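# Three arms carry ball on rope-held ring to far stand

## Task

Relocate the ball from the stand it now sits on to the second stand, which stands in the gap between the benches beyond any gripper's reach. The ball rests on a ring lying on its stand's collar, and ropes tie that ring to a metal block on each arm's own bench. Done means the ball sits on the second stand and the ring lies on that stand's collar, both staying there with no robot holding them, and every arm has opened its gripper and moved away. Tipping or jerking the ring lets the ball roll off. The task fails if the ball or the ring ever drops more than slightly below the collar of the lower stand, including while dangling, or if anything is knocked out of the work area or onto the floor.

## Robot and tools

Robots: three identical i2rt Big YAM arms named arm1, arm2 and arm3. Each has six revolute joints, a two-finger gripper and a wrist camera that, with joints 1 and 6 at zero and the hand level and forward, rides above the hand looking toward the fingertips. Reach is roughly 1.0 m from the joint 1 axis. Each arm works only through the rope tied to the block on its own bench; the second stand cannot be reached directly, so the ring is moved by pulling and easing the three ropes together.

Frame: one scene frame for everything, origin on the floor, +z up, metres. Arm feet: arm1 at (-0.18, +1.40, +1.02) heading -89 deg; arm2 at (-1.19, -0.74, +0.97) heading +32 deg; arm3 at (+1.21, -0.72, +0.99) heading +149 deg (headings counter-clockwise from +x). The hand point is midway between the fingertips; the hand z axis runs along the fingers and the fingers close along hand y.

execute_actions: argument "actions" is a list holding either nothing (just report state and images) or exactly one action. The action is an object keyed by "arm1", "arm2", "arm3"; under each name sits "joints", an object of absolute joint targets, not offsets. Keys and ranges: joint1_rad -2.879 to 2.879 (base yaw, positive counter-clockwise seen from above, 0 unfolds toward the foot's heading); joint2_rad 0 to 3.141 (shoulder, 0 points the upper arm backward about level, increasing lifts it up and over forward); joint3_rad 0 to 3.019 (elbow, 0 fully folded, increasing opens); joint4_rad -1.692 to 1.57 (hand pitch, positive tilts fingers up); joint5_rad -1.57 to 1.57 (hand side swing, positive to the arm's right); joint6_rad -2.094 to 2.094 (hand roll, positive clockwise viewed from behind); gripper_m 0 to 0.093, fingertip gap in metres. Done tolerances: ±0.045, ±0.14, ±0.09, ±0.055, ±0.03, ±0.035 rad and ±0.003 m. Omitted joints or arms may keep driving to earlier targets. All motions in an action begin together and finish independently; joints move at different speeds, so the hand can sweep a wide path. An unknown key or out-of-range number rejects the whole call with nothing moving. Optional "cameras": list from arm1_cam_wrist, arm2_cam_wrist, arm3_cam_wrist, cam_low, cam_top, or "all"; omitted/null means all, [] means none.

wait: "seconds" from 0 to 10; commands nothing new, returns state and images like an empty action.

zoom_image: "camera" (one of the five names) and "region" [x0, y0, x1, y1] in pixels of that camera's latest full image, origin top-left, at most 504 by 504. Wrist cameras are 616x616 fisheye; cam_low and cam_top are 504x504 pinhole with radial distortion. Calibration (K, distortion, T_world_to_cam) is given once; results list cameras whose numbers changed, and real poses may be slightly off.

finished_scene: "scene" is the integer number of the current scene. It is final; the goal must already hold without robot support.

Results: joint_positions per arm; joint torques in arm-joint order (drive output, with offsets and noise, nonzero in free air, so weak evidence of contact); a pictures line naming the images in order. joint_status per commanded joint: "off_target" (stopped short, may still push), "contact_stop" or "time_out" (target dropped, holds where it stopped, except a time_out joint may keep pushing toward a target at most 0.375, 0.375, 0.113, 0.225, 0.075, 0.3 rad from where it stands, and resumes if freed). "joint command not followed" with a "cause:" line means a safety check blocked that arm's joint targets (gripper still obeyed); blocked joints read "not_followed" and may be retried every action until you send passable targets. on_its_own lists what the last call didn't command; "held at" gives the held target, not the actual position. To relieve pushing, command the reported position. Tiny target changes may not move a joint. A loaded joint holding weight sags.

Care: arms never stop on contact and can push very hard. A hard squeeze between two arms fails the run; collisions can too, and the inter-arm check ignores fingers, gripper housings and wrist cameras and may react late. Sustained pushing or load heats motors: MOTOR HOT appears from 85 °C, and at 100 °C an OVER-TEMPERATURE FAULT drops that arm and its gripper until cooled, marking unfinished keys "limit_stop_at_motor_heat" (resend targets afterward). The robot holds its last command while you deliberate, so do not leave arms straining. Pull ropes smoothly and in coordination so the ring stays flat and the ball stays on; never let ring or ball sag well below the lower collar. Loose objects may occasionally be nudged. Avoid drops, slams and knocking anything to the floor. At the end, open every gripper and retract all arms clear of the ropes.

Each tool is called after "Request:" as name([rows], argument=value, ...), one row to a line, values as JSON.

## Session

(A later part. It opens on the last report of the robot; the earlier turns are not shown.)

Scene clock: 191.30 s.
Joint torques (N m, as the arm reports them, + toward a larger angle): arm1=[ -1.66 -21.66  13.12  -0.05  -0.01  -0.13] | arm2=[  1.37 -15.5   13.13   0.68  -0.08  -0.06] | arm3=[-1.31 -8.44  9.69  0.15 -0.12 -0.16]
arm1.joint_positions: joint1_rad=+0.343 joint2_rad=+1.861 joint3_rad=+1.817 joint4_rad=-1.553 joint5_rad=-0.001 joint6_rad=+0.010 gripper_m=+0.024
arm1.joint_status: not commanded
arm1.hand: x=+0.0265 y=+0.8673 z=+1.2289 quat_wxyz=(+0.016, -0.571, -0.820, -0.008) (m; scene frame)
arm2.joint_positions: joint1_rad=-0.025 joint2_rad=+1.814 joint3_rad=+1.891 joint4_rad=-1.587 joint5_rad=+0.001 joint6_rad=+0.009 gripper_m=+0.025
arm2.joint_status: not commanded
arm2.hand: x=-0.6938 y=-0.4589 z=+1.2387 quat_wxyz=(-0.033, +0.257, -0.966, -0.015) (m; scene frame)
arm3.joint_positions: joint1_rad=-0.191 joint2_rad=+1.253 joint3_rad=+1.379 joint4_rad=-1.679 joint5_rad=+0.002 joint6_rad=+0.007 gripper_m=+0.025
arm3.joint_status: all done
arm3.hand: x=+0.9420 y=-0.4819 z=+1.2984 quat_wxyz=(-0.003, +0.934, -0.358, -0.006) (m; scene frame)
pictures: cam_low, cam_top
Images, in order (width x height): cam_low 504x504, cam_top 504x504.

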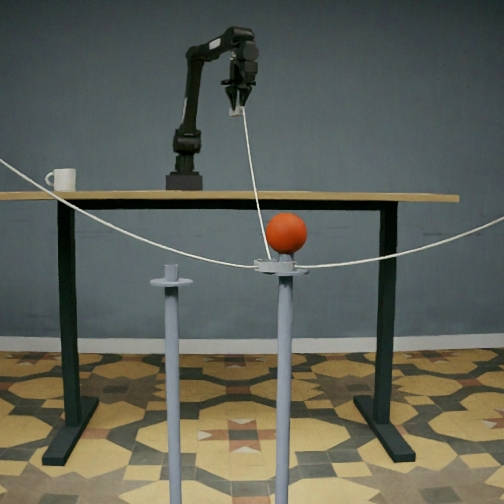

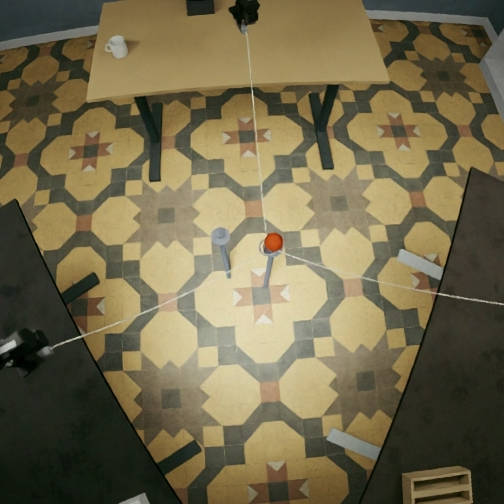

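Slack about equal to rope 2's; pull further.

Request:
execute_actions([
  {"arm3":{"joints":{"joint2_rad":1.14,"joint3_rad":1.35}}},
], cameras=["cam_low","cam_top","arm2_cam_wrist"])

Request:
zoom_image(camera="cam_top", region=[200,200,320,300])

Scene clock: 196.73 s.
Joint torques (N m, as the arm reports them, + toward a larger angle): arm1=[ -1.73 -21.63  13.12  -0.05  -0.03  -0.13] | arm2=[  1.44 -15.44  13.11   0.71  -0.08  -0.03] | arm3=[-1.37 -6.89  9.62  0.32 -0.11 -0.14]
arm1.joint_positions: joint1_rad=+0.343 joint2_rad=+1.861 joint3_rad=+1.817 joint4_rad=-1.553 joint5_rad=-0.001 joint6_rad=+0.010 gripper_m=+0.024
arm1.joint_status: not commanded
arm1.hand: x=+0.0264 y=+0.8672 z=+1.2289 quat_wxyz=(+0.016, -0.571, -0.820, -0.008) (m; scene frame)
arm2.joint_positions: joint1_rad=-0.025 joint2_rad=+1.814 joint3_rad=+1.891 joint4_rad=-1.587 joint5_rad=+0.001 joint6_rad=+0.009 gripper_m=+0.025
arm2.joint_status: not commanded
arm2.hand: x=-0.6937 y=-0.4588 z=+1.2385 quat_wxyz=(-0.033, +0.257, -0.966, -0.015) (m; scene frame)
arm3.joint_positions: joint1_rad=-0.191 joint2_rad=+1.148 joint3_rad=+1.340 joint4_rad=-1.679 joint5_rad=+0.002 joint6_rad=+0.006 gripper_m=+0.025
arm3.joint_status: all done
arm3.hand: x=+0.9625 y=-0.5001 z=+1.3166 quat_wxyz=(-0.015, +0.933, -0.358, -0.037) (m; scene frame)
pictures: arm2_cam_wrist, cam_low, cam_top
camera_calibration (this result's frames):
arm2_cam_wrist: T_world_to_cam=[[0.498461, -0.866789, -0.0146194, -0.0357858], [-0.734578, -0.431266, 0.523837, -1.35199], [-0.460361, -0.250373, -0.851693, 0.746169], [0, 0, 0, 1]] pos_world=[-0.631794, -0.427264, 1.3432]
Images, in order (width x height): arm2_cam_wrist 616x616, cam_low 504x504, cam_top 504x504.

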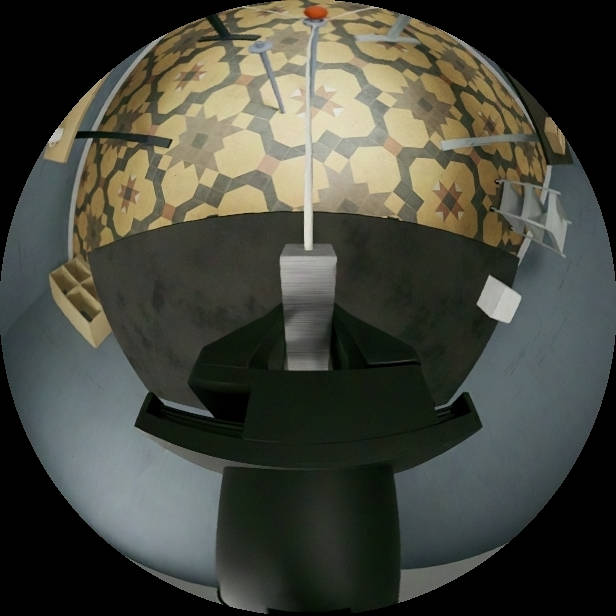

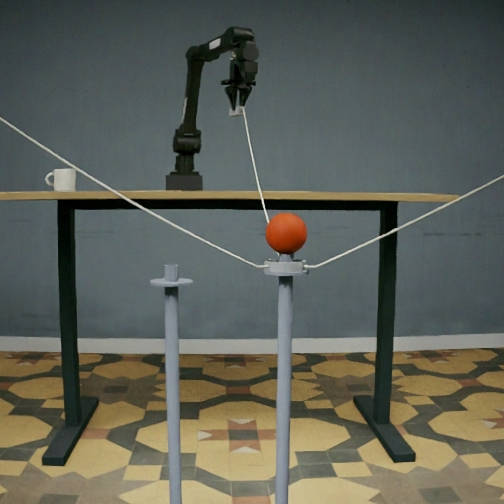

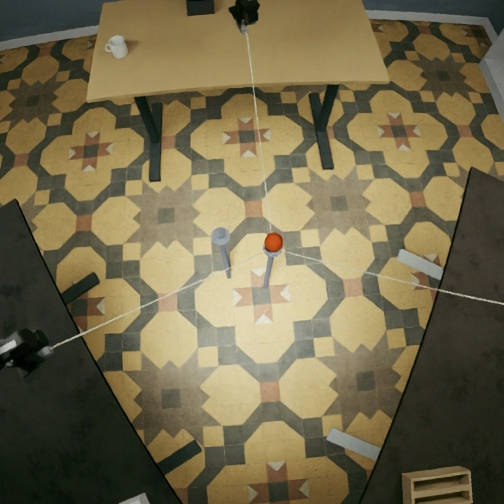

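Region (200, 200, 320, 300) of cam_top's 504x504 image, scaled by 4.200, with more detail than that image has.

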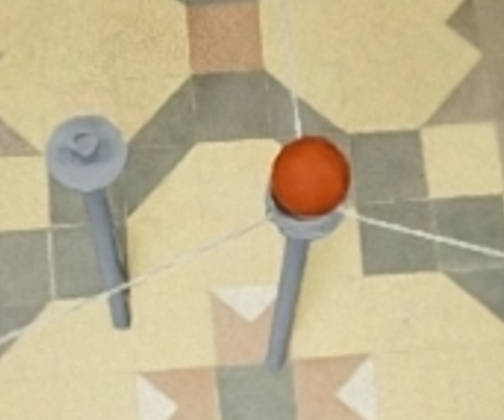

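Request:
execute_actions([
  {"arm1":{"joints":{"joint3_rad":1.94,"joint4_rad":-1.64}},"arm2":{"joints":{"joint3_rad":2.02,"joint4_rad":-1.68}},"arm3":{"joints":{"joint2_rad":1.105,"joint3_rad":1.41}}},
], cameras=["cam_low","cam_top"])

Scene clock: 204.57 s.
Joint torques (N m, as the arm reports them, + toward a larger angle): arm1=[ -1.79 -21.71  13.95  -0.23  -0.03  -0.14] | arm2=[  1.56 -17.14  12.44   0.44  -0.07  -0.04] | arm3=[-1.7  -8.37 14.2   0.32 -0.12 -0.17]
arm1.joint_positions: joint1_rad=+0.343 joint2_rad=+1.861 joint3_rad=+1.877 joint4_rad=-1.619 joint5_rad=-0.001 joint6_rad=+0.010 gripper_m=+0.024
arm1.joint_status: all done
arm1.hand: x=+0.0262 y=+0.8682 z=+1.2518 quat_wxyz=(+0.019, -0.571, -0.820, -0.010) (m; scene frame)
arm2.joint_positions: joint1_rad=-0.025 joint2_rad=+1.826 joint3_rad=+1.966 joint4_rad=-1.661 joint5_rad=+0.001 joint6_rad=+0.009 gripper_m=+0.025
arm2.joint_status: all done
arm2.hand: x=-0.6947 y=-0.4597 z=+1.2605 quat_wxyz=(-0.028, +0.258, -0.966, -0.014) (m; scene frame)
arm3.joint_positions: joint1_rad=-0.191 joint2_rad=+1.132 joint3_rad=+1.340 joint4_rad=-1.679 joint5_rad=+0.002 joint6_rad=+0.006 gripper_m=+0.025
arm3.joint_status: all done
arm3.hand: x=+0.9648 y=-0.5022 z=+1.3213 quat_wxyz=(-0.018, +0.933, -0.357, -0.045) (m; scene frame)
pictures: cam_low, cam_top
Images, in order (width x height): cam_low 504x504, cam_top 504x504.

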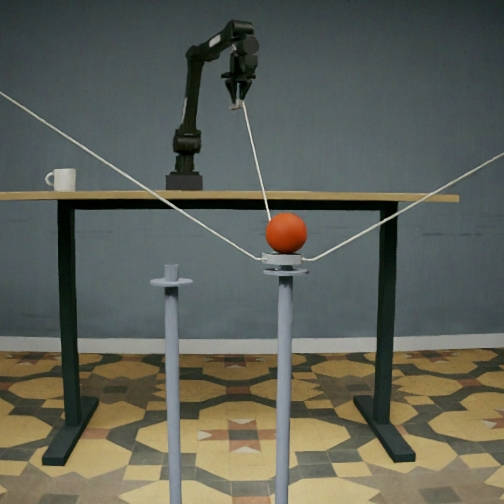

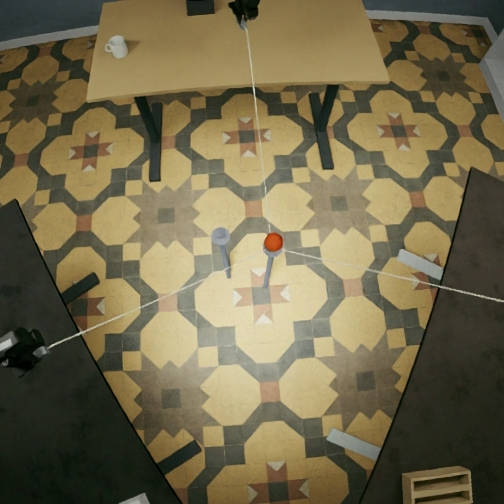

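Request:
execute_actions([
  {"arm1":{"joints":{"joint2_rad":1.8}},"arm2":{"joints":{"joint2_rad":1.765}},"arm3":{"joints":{"joint2_rad":1.035}}},
], cameras=["cam_low","cam_top"])

Scene clock: 212.33 s.
Joint torques (N m, as the arm reports them, + toward a larger angle): arm1=[ -1.84 -25.36  14.    -0.23  -0.03  -0.14] | arm2=[  1.73 -19.46  12.82   0.52  -0.08  -0.04] | arm3=[-1.41 -5.87 14.1   0.47 -0.1  -0.15]
arm1.joint_positions: joint1_rad=+0.343 joint2_rad=+1.849 joint3_rad=+1.877 joint4_rad=-1.619 joint5_rad=-0.001 joint6_rad=+0.010 gripper_m=+0.024
arm1.joint_status: all done
arm1.hand: x=+0.0258 y=+0.8693 z=+1.2583 quat_wxyz=(+0.014, -0.571, -0.820, -0.007) (m; scene frame)
arm2.joint_positions: joint1_rad=-0.025 joint2_rad=+1.807 joint3_rad=+1.966 joint4_rad=-1.661 joint5_rad=+0.001 joint6_rad=+0.009 gripper_m=+0.025
arm2.joint_status: all done
arm2.hand: x=-0.6973 y=-0.4614 z=+1.2707 quat_wxyz=(-0.037, +0.257, -0.965, -0.016) (m; scene frame)
arm3.joint_positions: joint1_rad=-0.191 joint2_rad=+1.047 joint3_rad=+1.340 joint4_rad=-1.679 joint5_rad=+0.002 joint6_rad=+0.006 gripper_m=+0.025
arm3.joint_status: all done
arm3.hand: x=+0.9787 y=-0.5145 z=+1.3461 quat_wxyz=(-0.033, +0.930, -0.356, -0.085) (m; scene frame)
pictures: cam_low, cam_top
Images, in order (width x height): cam_low 504x504, cam_top 504x504.

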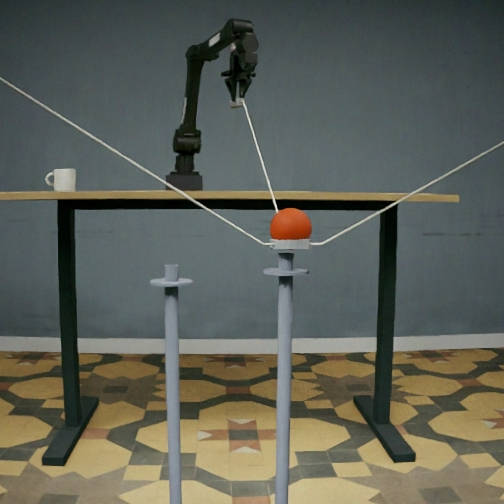

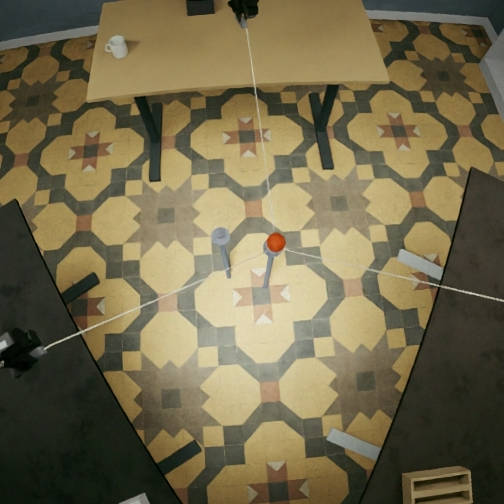

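Request:
execute_actions([
  {"arm1":{"joints":{"joint1_rad":0.29,"joint2_rad":1.74,"joint3_rad":1.85}},"arm2":{"joints":{"joint1_rad":0.03,"joint2_rad":1.7,"joint3_rad":1.94}},"arm3":{"joints":{"joint1_rad":-0.16,"joint2_rad":1.11,"joint3_rad":1.48}}},
], cameras=["cam_low","cam_top"])

Scene clock: 240.10 s.
Joint torques (N m, as the arm reports them, + toward a larger angle): arm1=[ -1.06 -22.7    9.22  -0.14  -0.09  -0.13] | arm2=[  0.51 -16.55   8.51   0.59  -0.08  -0.06] | arm3=[-0.71 -7.2  14.33  0.39 -0.12 -0.16]
arm1.joint_positions: joint1_rad=+0.281 joint2_rad=+1.775 joint3_rad=+1.848 joint4_rad=-1.619 joint5_rad=+0.001 joint6_rad=+0.010 gripper_m=+0.024
arm1.joint_status: all done
arm1.hand: x=-0.0123 y=+0.8727 z=+1.2875 quat_wxyz=(-0.004, -0.597, -0.802, +0.007) (m; scene frame)
arm2.joint_positions: joint1_rad=+0.035 joint2_rad=+1.729 joint3_rad=+1.938 joint4_rad=-1.661 joint5_rad=+0.001 joint6_rad=+0.009 gripper_m=+0.025
arm2.joint_status: all done
arm2.hand: x=-0.7316 y=-0.4435 z=+1.3022 quat_wxyz=(-0.061, +0.286, -0.956, -0.025) (m; scene frame)
arm3.joint_positions: joint1_rad=-0.166 joint2_rad=+1.124 joint3_rad=+1.408 joint4_rad=-1.679 joint5_rad=+0.002 joint6_rad=+0.006 gripper_m=+0.025
arm3.joint_status: all done
arm3.hand: x=+0.9531 y=-0.5027 z=+1.3510 quat_wxyz=(-0.030, +0.935, -0.345, -0.080) (m; scene frame)
pictures: cam_low, cam_top
Images, in order (width x height): cam_low 504x504, cam_top 504x504.

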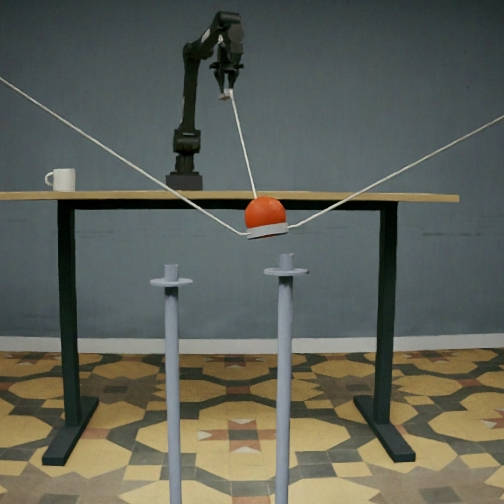

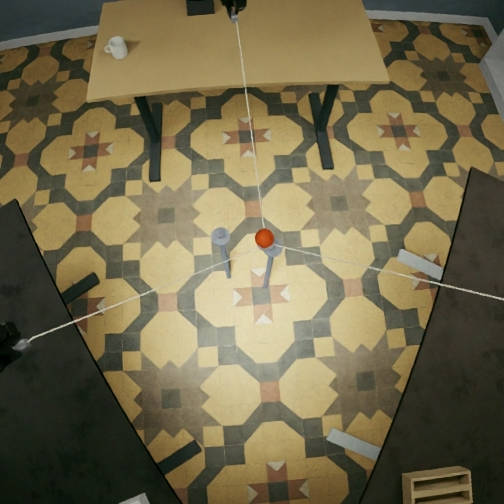

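Request:
execute_actions(actions=[], cameras=["cam_low"])

Scene clock: 242.30 s.
Joint torques (N m, as the arm reports them, + toward a larger angle): arm1=[ -1.16 -22.7    9.22  -0.13  -0.09  -0.13] | arm2=[  0.67 -17.22   8.47   0.59  -0.08  -0.06] | arm3=[-0.21 -7.44 14.32  0.5  -0.11 -0.16]
arm1.joint_positions: joint1_rad=+0.281 joint2_rad=+1.775 joint3_rad=+1.848 joint4_rad=-1.619 joint5_rad=+0.001 joint6_rad=+0.010 gripper_m=+0.024
arm1.joint_status: all done
arm1.hand: x=-0.0123 y=+0.8727 z=+1.2875 quat_wxyz=(-0.004, -0.597, -0.802, +0.007) (m; scene frame)
arm2.joint_positions: joint1_rad=+0.035 joint2_rad=+1.729 joint3_rad=+1.938 joint4_rad=-1.661 joint5_rad=+0.001 joint6_rad=+0.009 gripper_m=+0.025
arm2.joint_status: all done
arm2.hand: x=-0.7316 y=-0.4435 z=+1.3022 quat_wxyz=(-0.061, +0.286, -0.956, -0.025) (m; scene frame)
arm3.joint_positions: joint1_rad=-0.166 joint2_rad=+1.124 joint3_rad=+1.408 joint4_rad=-1.679 joint5_rad=+0.002 joint6_rad=+0.006 gripper_m=+0.025
arm3.joint_status: all done
arm3.hand: x=+0.9531 y=-0.5027 z=+1.3510 quat_wxyz=(-0.030, +0.935, -0.345, -0.080) (m; scene frame)
pictures: cam_low
Images, in order (width x height): cam_low 504x504.

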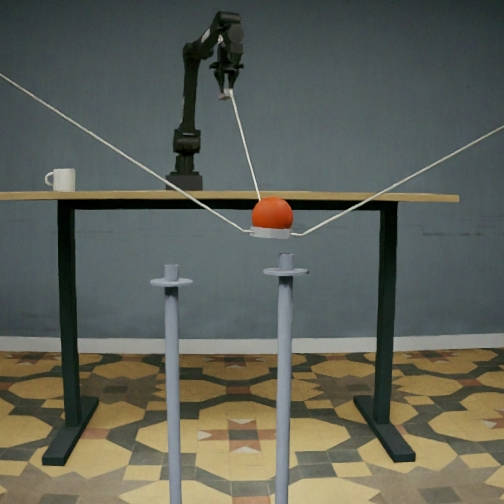

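Request:
execute_actions([
  {"arm1":{"joints":{"joint1_rad":0.214,"joint2_rad":1.69,"joint3_rad":1.795}},"arm2":{"joints":{"joint1_rad":0.105,"joint2_rad":1.64,"joint3_rad":1.875}},"arm3":{"joints":{"joint1_rad":-0.127,"joint2_rad":1.23,"joint3_rad":1.58}}},
], cameras=[])

Request:
wait(seconds=5)

Request:
execute_actions([
  {"arm1":{"joints":{"joint1_rad":0.138,"joint2_rad":1.64,"joint3_rad":1.735}},"arm2":{"joints":{"joint1_rad":0.18,"joint2_rad":1.585,"joint3_rad":1.805}},"arm3":{"joints":{"joint1_rad":-0.094,"joint2_rad":1.355,"joint3_rad":1.685}}},
], cameras=[])

Request:
wait(seconds=5)

Scene clock: 254.73 s.
Joint torques (N m, as the arm reports them, + toward a larger angle): arm1=[ -1.11 -23.19   9.36  -0.16  -0.09  -0.13] | arm2=[  1.06 -17.84   8.46   0.55  -0.08  -0.03] | arm3=[-0.34 -9.62 13.98  0.43 -0.12 -0.16]
arm1.joint_positions: joint1_rad=+0.205 joint2_rad=+1.738 joint3_rad=+1.790 joint4_rad=-1.619 joint5_rad=+0.001 joint6_rad=+0.010 gripper_m=+0.024
arm1.joint_status: all done
arm1.hand: x=-0.0567 y=+0.8792 z=+1.2850 quat_wxyz=(+0.004, -0.627, -0.779, +0.001) (m; scene frame)
arm2.joint_positions: joint1_rad=+0.110 joint2_rad=+1.681 joint3_rad=+1.872 joint4_rad=-1.661 joint5_rad=+0.001 joint6_rad=+0.009 gripper_m=+0.025
arm2.joint_status: all done
arm2.hand: x=-0.7719 y=-0.4229 z=+1.3007 quat_wxyz=(-0.052, +0.321, -0.945, -0.024) (m; scene frame)
arm3.joint_positions: joint1_rad=-0.132 joint2_rad=+1.254 joint3_rad=+1.514 joint4_rad=-1.680 joint5_rad=+0.002 joint6_rad=+0.006 gripper_m=+0.025
arm3.joint_status: all done
arm3.hand: x=+0.9103 y=-0.4834 z=+1.3513 quat_wxyz=(-0.025, +0.941, -0.329, -0.070) (m; scene frame)
pictures: none
No camera images: the call's "cameras" was empty. Leave "cameras" out to get every camera's image.

Scene clock: 259.73 s.
Joint torques (N m, as the arm reports them, + toward a larger angle): arm1=[ -1.07 -23.32   9.4   -0.17  -0.09  -0.13] | arm2=[  0.98 -17.43   8.53   0.58  -0.07  -0.05] | arm3=[-0.56 -9.66 13.91  0.41 -0.12 -0.15]
arm1.joint_positions: joint1_rad=+0.205 joint2_rad=+1.738 joint3_rad=+1.790 joint4_rad=-1.619 joint5_rad=+0.001 joint6_rad=+0.010 gripper_m=+0.024
arm1.joint_status: all done
arm1.hand: x=-0.0567 y=+0.8792 z=+1.2850 quat_wxyz=(+0.004, -0.627, -0.779, +0.001) (m; scene frame)
arm2.joint_positions: joint1_rad=+0.110 joint2_rad=+1.681 joint3_rad=+1.872 joint4_rad=-1.661 joint5_rad=+0.001 joint6_rad=+0.009 gripper_m=+0.025
arm2.joint_status: all done
arm2.hand: x=-0.7719 y=-0.4229 z=+1.3007 quat_wxyz=(-0.052, +0.321, -0.945, -0.024) (m; scene frame)
arm3.joint_positions: joint1_rad=-0.132 joint2_rad=+1.254 joint3_rad=+1.514 joint4_rad=-1.680 joint5_rad=+0.002 joint6_rad=+0.006 gripper_m=+0.025
arm3.joint_status: all done
arm3.hand: x=+0.9103 y=-0.4834 z=+1.3513 quat_wxyz=(-0.025, +0.941, -0.329, -0.070) (m; scene frame)
wait: 5.00 s; at rest by 0.27 s
pictures: arm1_cam_wrist, arm2_cam_wrist, arm3_cam_wrist, cam_low, cam_top
camera_calibration (this result's frames):
arm1_cam_wrist: T_world_to_cam=[[-0.976766, -0.214286, 0.00319272, 0.130187], [-0.171937, 0.792447, 0.585205, -1.4492], [-0.127931, 0.57106, -0.810879, 0.656506], [0, 0, 0, 1]] pos_world=[-0.0380204, 0.801404, 1.38001]
arm2_cam_wrist: T_world_to_cam=[[0.610409, -0.791972, -0.0134559, 0.151718], [-0.68763, -0.538267, 0.487272, -1.38795], [-0.393148, -0.288183, -0.873147, 0.835982], [0, 0, 0, 1]] pos_world=[-0.718343, -0.386018, 1.40829]
arm3_cam_wrist: T_world_to_cam=[[0.616699, 0.787191, -0.00361983, -0.176683], [0.702831, -0.548528, 0.45293, -1.51252], [0.354556, -0.281865, -0.891539, 0.869233], [0, 0, 0, 1]] pos_world=[0.863814, -0.445569, 1.45938]
Images, in order (width x height): arm1_cam_wrist 616x616, arm2_cam_wrist 616x616, arm3_cam_wrist 616x616, cam_low 504x504, cam_top 504x504.

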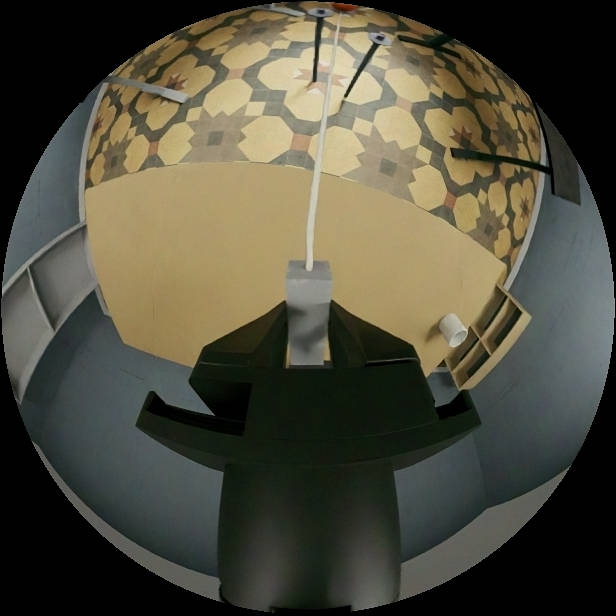

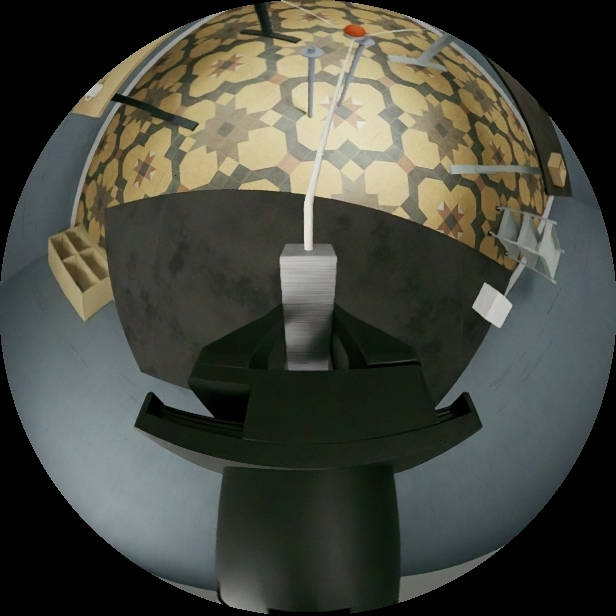

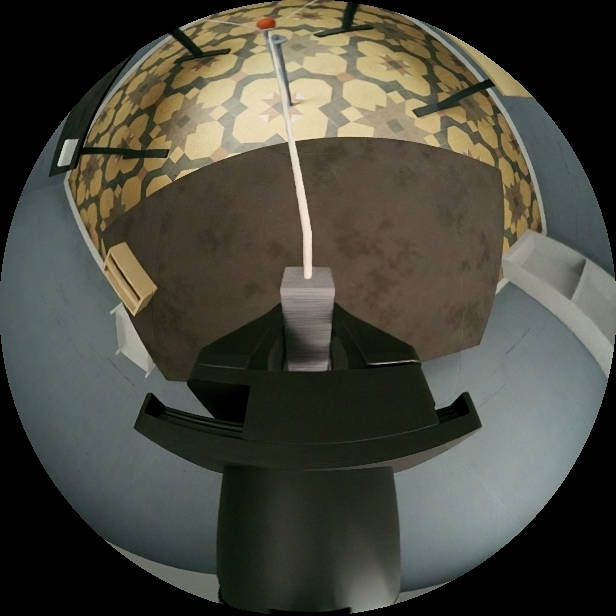

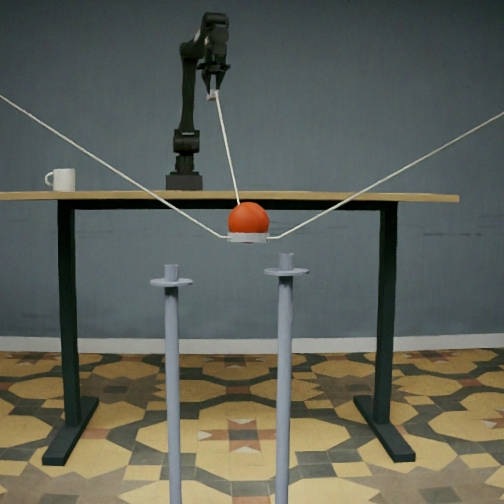

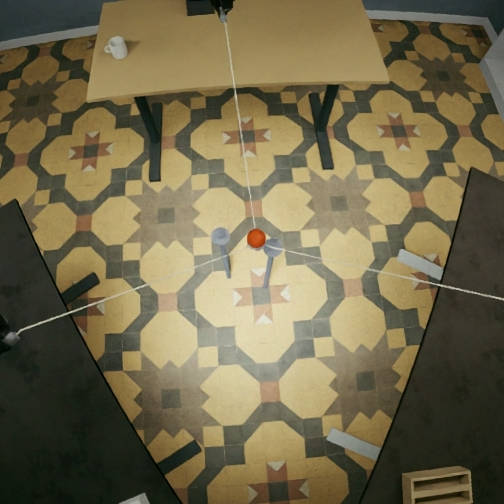

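Scene clock: 260.77 s.
Joint torques (N m, as the arm reports them, + toward a larger angle): arm1=[ -1.21 -21.72   9.33  -0.15  -0.09  -0.14] | arm2=[  0.79 -16.63   8.48   0.5   -0.1   -0.03] | arm3=[ -0.41 -11.69  13.87   0.35  -0.12  -0.18]
arm1.joint_positions: joint1_rad=+0.130 joint2_rad=+1.681 joint3_rad=+1.731 joint4_rad=-1.619 joint5_rad=+0.001 joint6_rad=+0.010 gripper_m=+0.024
arm1.joint_status: all done
arm1.hand: x=-0.0993 y=+0.8927 z=+1.2914 quat_wxyz=(+0.005, -0.656, -0.755, +0.001) (m; scene frame)
arm2.joint_positions: joint1_rad=+0.184 joint2_rad=+1.622 joint3_rad=+1.804 joint4_rad=-1.661 joint5_rad=+0.001 joint6_rad=+0.009 gripper_m=+0.025
arm2.joint_status: all done
arm2.hand: x=-0.8147 y=-0.4087 z=+1.3026 quat_wxyz=(-0.047, +0.357, -0.933, -0.023) (m; scene frame)
arm3.joint_positions: joint1_rad=-0.098 joint2_rad=+1.379 joint3_rad=+1.620 joint4_rad=-1.680 joint5_rad=+0.002 joint6_rad=+0.006 gripper_m=+0.025
arm3.joint_status: all done
arm3.hand: x=+0.8665 y=-0.4668 z=+1.3471 quat_wxyz=(-0.020, +0.948, -0.313, -0.061) (m; scene frame)
pictures: none
No camera images: the call's "cameras" was empty. Leave "cameras" out to get every camera's image.

Scene clock: 265.77 s.
Joint torques (N m, as the arm reports them, + toward a larger angle): arm1=[ -1.21 -21.69   9.31  -0.17  -0.09  -0.14] | arm2=[  0.95 -16.4    8.45   0.5   -0.09  -0.03] | arm3=[ -0.51 -11.93  13.89   0.4   -0.11  -0.15]
arm1.joint_positions: joint1_rad=+0.130 joint2_rad=+1.681 joint3_rad=+1.731 joint4_rad=-1.619 joint5_rad=+0.001 joint6_rad=+0.010 gripper_m=+0.024
arm1.joint_status: all done
arm1.hand: x=-0.0993 y=+0.8927 z=+1.2914 quat_wxyz=(+0.005, -0.656, -0.755, +0.001) (m; scene frame)
arm2.joint_positions: joint1_rad=+0.184 joint2_rad=+1.622 joint3_rad=+1.804 joint4_rad=-1.661 joint5_rad=+0.001 joint6_rad=+0.009 gripper_m=+0.025
arm2.joint_status: all done
arm2.hand: x=-0.8147 y=-0.4087 z=+1.3026 quat_wxyz=(-0.047, +0.357, -0.933, -0.023) (m; scene frame)
arm3.joint_positions: joint1_rad=-0.098 joint2_rad=+1.379 joint3_rad=+1.620 joint4_rad=-1.680 joint5_rad=+0.002 joint6_rad=+0.006 gripper_m=+0.025
arm3.joint_status: all done
arm3.hand: x=+0.8665 y=-0.4668 z=+1.3471 quat_wxyz=(-0.020, +0.948, -0.313, -0.061) (m; scene frame)
wait: 5.00 s; at rest by 0.27 s
pictures: arm1_cam_wrist, arm2_cam_wrist, arm3_cam_wrist, cam_low, cam_top
camera_calibration (this result's frames):
arm1_cam_wrist: T_world_to_cam=[[-0.990096, -0.14034, 0.00389472, 0.0232412], [-0.111396, 0.802178, 0.586601, -1.47549], [-0.0854477, 0.580357, -0.809867, 0.643135], [0, 0, 0, 1]] pos_world=[-0.0863984, 0.813619, 1.38629]
arm2_cam_wrist: T_world_to_cam=[[0.667544, -0.744473, -0.0120629, 0.253284], [-0.642811, -0.584412, 0.495234, -1.40344], [-0.375738, -0.322836, -0.868676, 0.819105], [0, 0, 0, 1]] pos_world=[-0.763456, -0.367187, 1.40962]
arm3_cam_wrist: T_world_to_cam=[[0.589983, 0.807407, -0.00379066, -0.129893], [0.71365, -0.519266, 0.470177, -1.48969], [0.377656, -0.280102, -0.882564, 0.854391], [0, 0, 0, 1]] pos_world=[0.817085, -0.429352, 1.45398]
Images, in order (width x height): arm1_cam_wrist 616x616, arm2_cam_wrist 616x616, arm3_cam_wrist 616x616, cam_low 504x504, cam_top 504x504.

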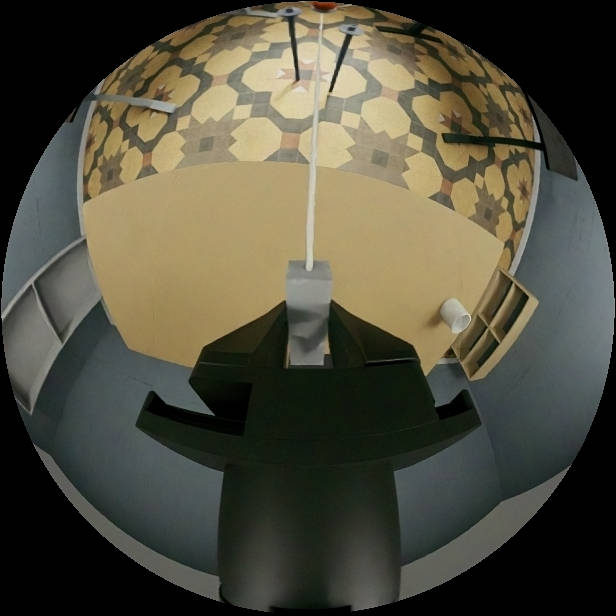

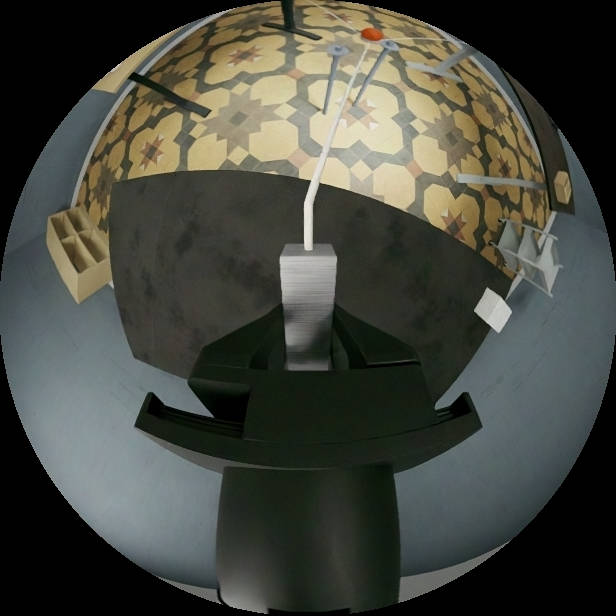

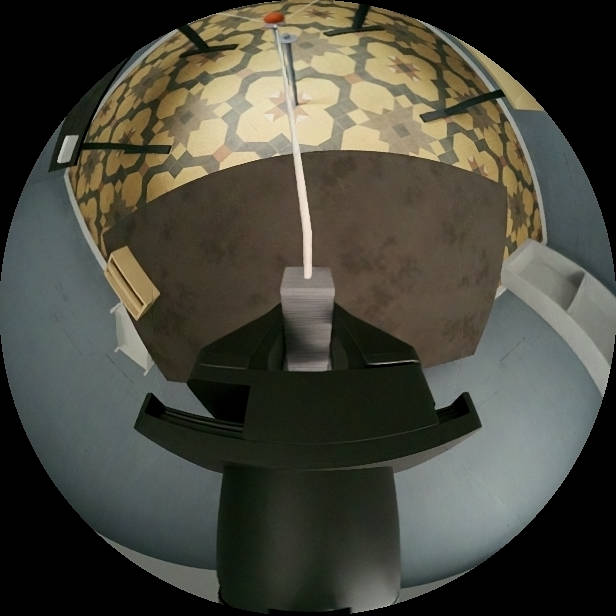

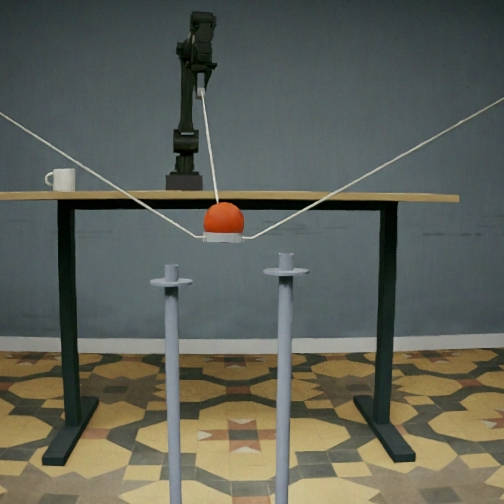

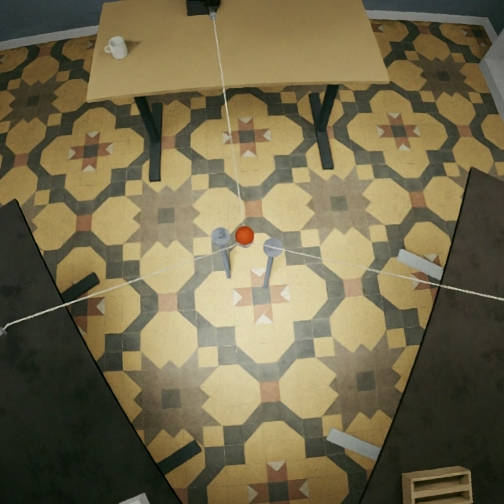

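Two more steps, with more arm1 retraction.

Request:
execute_actions([
  {"arm1":{"joints":{"joint1_rad":0.062,"joint2_rad":1.575,"joint3_rad":1.66}},"arm2":{"joints":{"joint1_rad":0.255,"joint2_rad":1.53,"joint3_rad":1.735}},"arm3":{"joints":{"joint1_rad":-0.061,"joint2_rad":1.48,"joint3_rad":1.79}}},
], cameras=[])

Request:
wait(seconds=5)

Request:
execute_actions([
  {"arm1":{"joints":{"joint1_rad":-0.02,"joint2_rad":1.51,"joint3_rad":1.58}},"arm2":{"joints":{"joint1_rad":0.33,"joint2_rad":1.475,"joint3_rad":1.665}},"arm3":{"joints":{"joint1_rad":-0.028,"joint2_rad":1.6,"joint3_rad":1.895}}},
], cameras=[])

Request:
wait(seconds=6)

Scene clock: 275.07 s.
Joint torques (N m, as the arm reports them, + toward a larger angle): arm1=[ -1.27 -20.22   9.35  -0.2   -0.09  -0.13] | arm2=[  1.21 -15.49   8.22   0.48  -0.11  -0.04] | arm3=[ -0.38 -13.44  13.78   0.31  -0.11  -0.14]
arm1.joint_positions: joint1_rad=+0.056 joint2_rad=+1.613 joint3_rad=+1.656 joint4_rad=-1.619 joint5_rad=+0.001 joint6_rad=+0.010 gripper_m=+0.024
arm1.joint_status: all done
arm1.hand: x=-0.1392 y=+0.9153 z=+1.2959 quat_wxyz=(+0.008, -0.683, -0.730, -0.001) (m; scene frame)
arm2.joint_positions: joint1_rad=+0.258 joint2_rad=+1.567 joint3_rad=+1.733 joint4_rad=-1.661 joint5_rad=+0.002 joint6_rad=+0.009 gripper_m=+0.025
arm2.joint_status: all done
arm2.hand: x=-0.8572 y=-0.3990 z=+1.3010 quat_wxyz=(-0.040, +0.391, -0.919, -0.021) (m; scene frame)
arm3.joint_positions: joint1_rad=-0.065 joint2_rad=+1.505 joint3_rad=+1.725 joint4_rad=-1.680 joint5_rad=+0.002 joint6_rad=+0.006 gripper_m=+0.025
arm3.joint_status: all done
arm3.hand: x=+0.8210 y=-0.4528 z=+1.3363 quat_wxyz=(-0.016, +0.953, -0.297, -0.051) (m; scene frame)
pictures: none
No camera images: the call's "cameras" was empty. Leave "cameras" out to get every camera's image.

Scene clock: 280.07 s.
Joint torques (N m, as the arm reports them, + toward a larger angle): arm1=[ -1.3  -20.19   9.33  -0.2   -0.09  -0.14] | arm2=[  0.99 -15.49   8.41   0.46  -0.08  -0.03] | arm3=[ -0.72 -13.59  13.85   0.38  -0.13  -0.14]
arm1.joint_positions: joint1_rad=+0.056 joint2_rad=+1.613 joint3_rad=+1.656 joint4_rad=-1.619 joint5_rad=+0.001 joint6_rad=+0.010 gripper_m=+0.024
arm1.joint_status: all done
arm1.hand: x=-0.1392 y=+0.9153 z=+1.2959 quat_wxyz=(+0.008, -0.683, -0.730, -0.001) (m; scene frame)
arm2.joint_positions: joint1_rad=+0.258 joint2_rad=+1.567 joint3_rad=+1.733 joint4_rad=-1.661 joint5_rad=+0.002 joint6_rad=+0.009 gripper_m=+0.025
arm2.joint_status: all done
arm2.hand: x=-0.8572 y=-0.3990 z=+1.3010 quat_wxyz=(-0.040, +0.391, -0.919, -0.021) (m; scene frame)
arm3.joint_positions: joint1_rad=-0.065 joint2_rad=+1.505 joint3_rad=+1.725 joint4_rad=-1.680 joint5_rad=+0.002 joint6_rad=+0.006 gripper_m=+0.025
arm3.joint_status: all done
arm3.hand: x=+0.8210 y=-0.4528 z=+1.3363 quat_wxyz=(-0.016, +0.953, -0.297, -0.051) (m; scene frame)
wait: 5.00 s; at rest by 0.27 s
pictures: arm1_cam_wrist, arm2_cam_wrist, arm3_cam_wrist, cam_low, cam_top
camera_calibration (this result's frames):
arm1_cam_wrist: T_world_to_cam=[[-0.997786, -0.0663446, 0.00459022, -0.0828285], [-0.0507768, 0.80459, 0.591656, -1.50104], [-0.0429464, 0.590113, -0.806177, 0.622461], [0, 0, 0, 1]] pos_world=[-0.132131, 0.834906, 1.3903]
arm2_cam_wrist: T_world_to_cam=[[0.720972, -0.69289, -0.0101898, 0.352821], [-0.593323, -0.624833, 0.507495, -1.41388], [-0.358005, -0.359844, -0.861595, 0.796139], [0, 0, 0, 1]] pos_world=[-0.808242, -0.35249, 1.40708]
arm3_cam_wrist: T_world_to_cam=[[0.562609, 0.826714, -0.00396183, -0.0829754], [0.722572, -0.489397, 0.488242, -1.46279], [0.401697, -0.277552, -0.872699, 0.834211], [0, 0, 0, 1]] pos_world=[0.768557, -0.415753, 1.44188]
Images, in order (width x height): arm1_cam_wrist 616x616, arm2_cam_wrist 616x616, arm3_cam_wrist 616x616, cam_low 504x504, cam_top 504x504.

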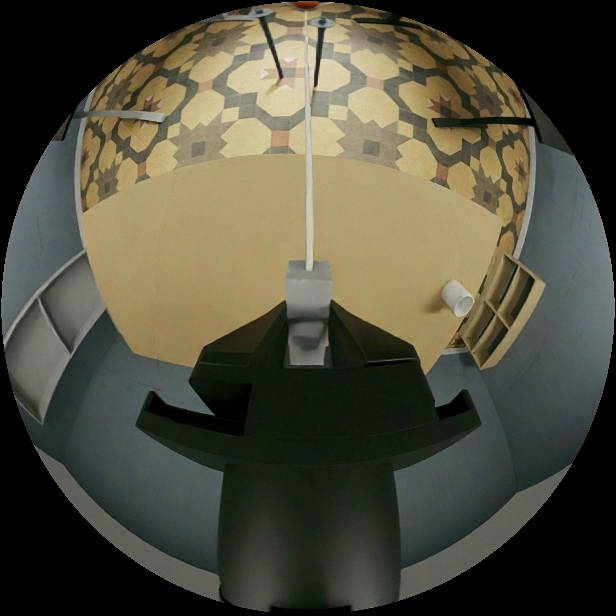

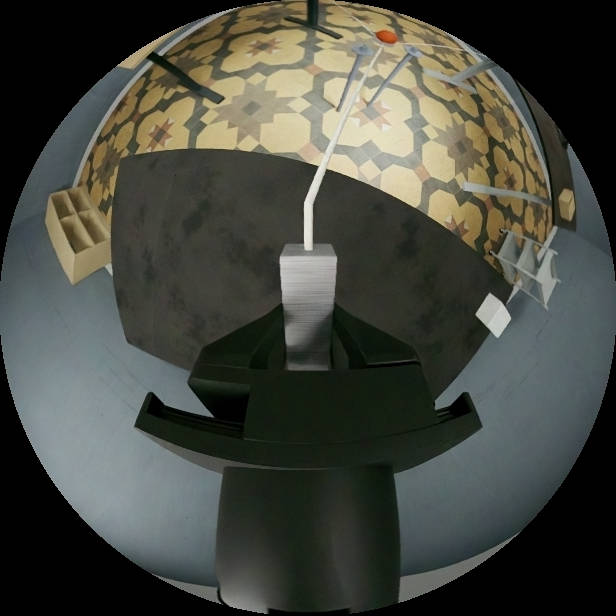

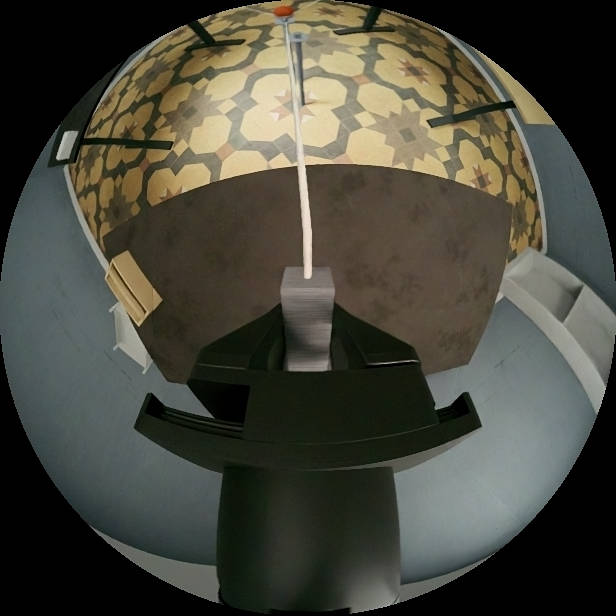

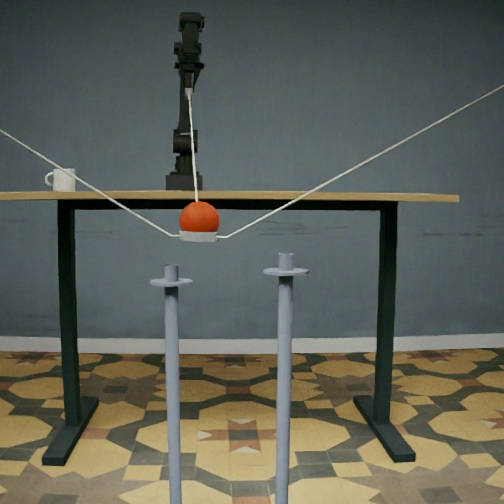

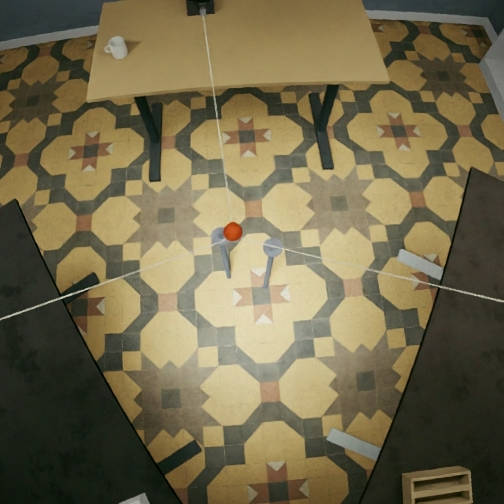

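Scene clock: 281.13 s.
Joint torques (N m, as the arm reports them, + toward a larger angle): arm1=[ -1.34 -18.99   9.29  -0.22  -0.08  -0.14] | arm2=[  1.07 -14.26   8.2    0.43  -0.13  -0.04] | arm3=[ -0.51 -14.97  13.83   0.37  -0.12  -0.13]
arm1.joint_positions: joint1_rad=-0.026 joint2_rad=+1.547 joint3_rad=+1.576 joint4_rad=-1.619 joint5_rad=+0.001 joint6_rad=+0.010 gripper_m=+0.024
arm1.joint_status: all done
arm1.hand: x=-0.1789 y=+0.9422 z=+1.2959 quat_wxyz=(+0.013, -0.713, -0.701, -0.006) (m; scene frame)
arm2.joint_positions: joint1_rad=+0.332 joint2_rad=+1.510 joint3_rad=+1.663 joint4_rad=-1.661 joint5_rad=+0.002 joint6_rad=+0.009 gripper_m=+0.025
arm2.joint_status: all done
arm2.hand: x=-0.8991 y=-0.3942 z=+1.2991 quat_wxyz=(-0.034, +0.425, -0.904, -0.019) (m; scene frame)
arm3.joint_positions: joint1_rad=-0.032 joint2_rad=+1.624 joint3_rad=+1.830 joint4_rad=-1.680 joint5_rad=+0.002 joint6_rad=+0.006 gripper_m=+0.025
arm3.joint_status: all done
arm3.hand: x=+0.7766 y=-0.4426 z=+1.3224 quat_wxyz=(-0.013, +0.958, -0.282, -0.044) (m; scene frame)
pictures: none
No camera images: the call's "cameras" was empty. Leave "cameras" out to get every camera's image.

Scene clock: 287.13 s.
Joint torques (N m, as the arm reports them, + toward a larger angle): arm1=[ -1.33 -18.93   9.29  -0.2   -0.08  -0.13] | arm2=[  1.19 -14.43   8.46   0.51  -0.12  -0.04] | arm3=[ -0.62 -15.29  13.85   0.37  -0.1   -0.16]
arm1.joint_positions: joint1_rad=-0.026 joint2_rad=+1.547 joint3_rad=+1.576 joint4_rad=-1.619 joint5_rad=+0.001 joint6_rad=+0.010 gripper_m=+0.024
arm1.joint_status: all done
arm1.hand: x=-0.1789 y=+0.9422 z=+1.2959 quat_wxyz=(+0.013, -0.713, -0.701, -0.006) (m; scene frame)
arm2.joint_positions: joint1_rad=+0.332 joint2_rad=+1.510 joint3_rad=+1.663 joint4_rad=-1.661 joint5_rad=+0.002 joint6_rad=+0.009 gripper_m=+0.025
arm2.joint_status: all done
arm2.hand: x=-0.8991 y=-0.3942 z=+1.2991 quat_wxyz=(-0.034, +0.425, -0.904, -0.019) (m; scene frame)
arm3.joint_positions: joint1_rad=-0.032 joint2_rad=+1.624 joint3_rad=+1.830 joint4_rad=-1.680 joint5_rad=+0.002 joint6_rad=+0.006 gripper_m=+0.025
arm3.joint_status: all done
arm3.hand: x=+0.7766 y=-0.4426 z=+1.3224 quat_wxyz=(-0.013, +0.958, -0.282, -0.044) (m; scene frame)
wait: 6.00 s; at rest by 0.27 s
pictures: arm1_cam_wrist, arm2_cam_wrist, arm3_cam_wrist, cam_low, cam_top
camera_calibration (this result's frames):
arm1_cam_wrist: T_world_to_cam=[[-0.999863, 0.0156731, 0.00536599, -0.199267], [0.0157424, 0.798042, 0.602396, -1.52049], [0.00515915, 0.602398, -0.798179, 0.59151], [0, 0, 0, 1]] pos_world=[-0.178355, 0.860213, 1.38914]
arm2_cam_wrist: T_world_to_cam=[[0.769966, -0.638026, -0.00867242, 0.450039], [-0.542273, -0.661454, 0.518092, -1.4171], [-0.336292, -0.394211, -0.855281, 0.778915], [0, 0, 0, 1]] pos_world=[-0.853024, -0.34315, 1.40428]
arm3_cam_wrist: T_world_to_cam=[[0.535232, 0.844695, -0.00411781, -0.0370333], [0.732073, -0.461427, 0.501153, -1.43106], [0.421422, -0.271248, -0.865349, 0.820485], [0, 0, 0, 1]] pos_world=[0.721693, -0.406494, 1.42703]
Images, in order (width x height): arm1_cam_wrist 616x616, arm2_cam_wrist 616x616, arm3_cam_wrist 616x616, cam_low 504x504, cam_top 504x504.

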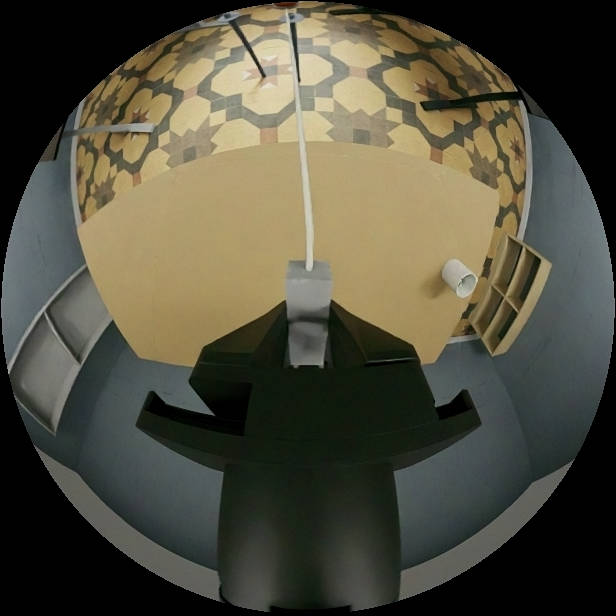

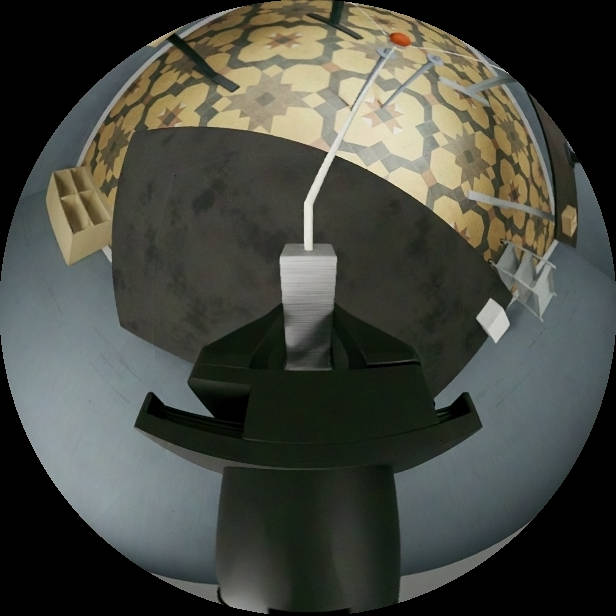

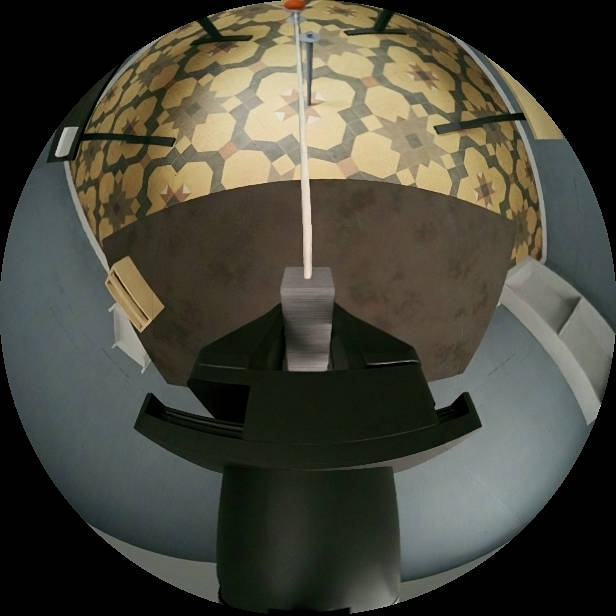

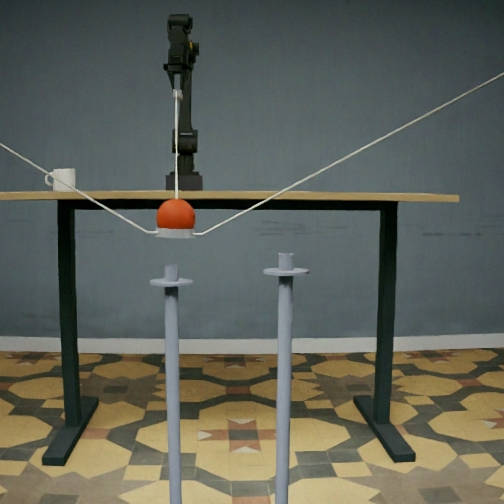

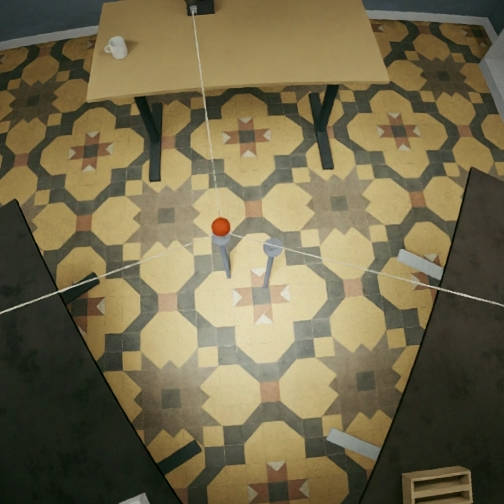

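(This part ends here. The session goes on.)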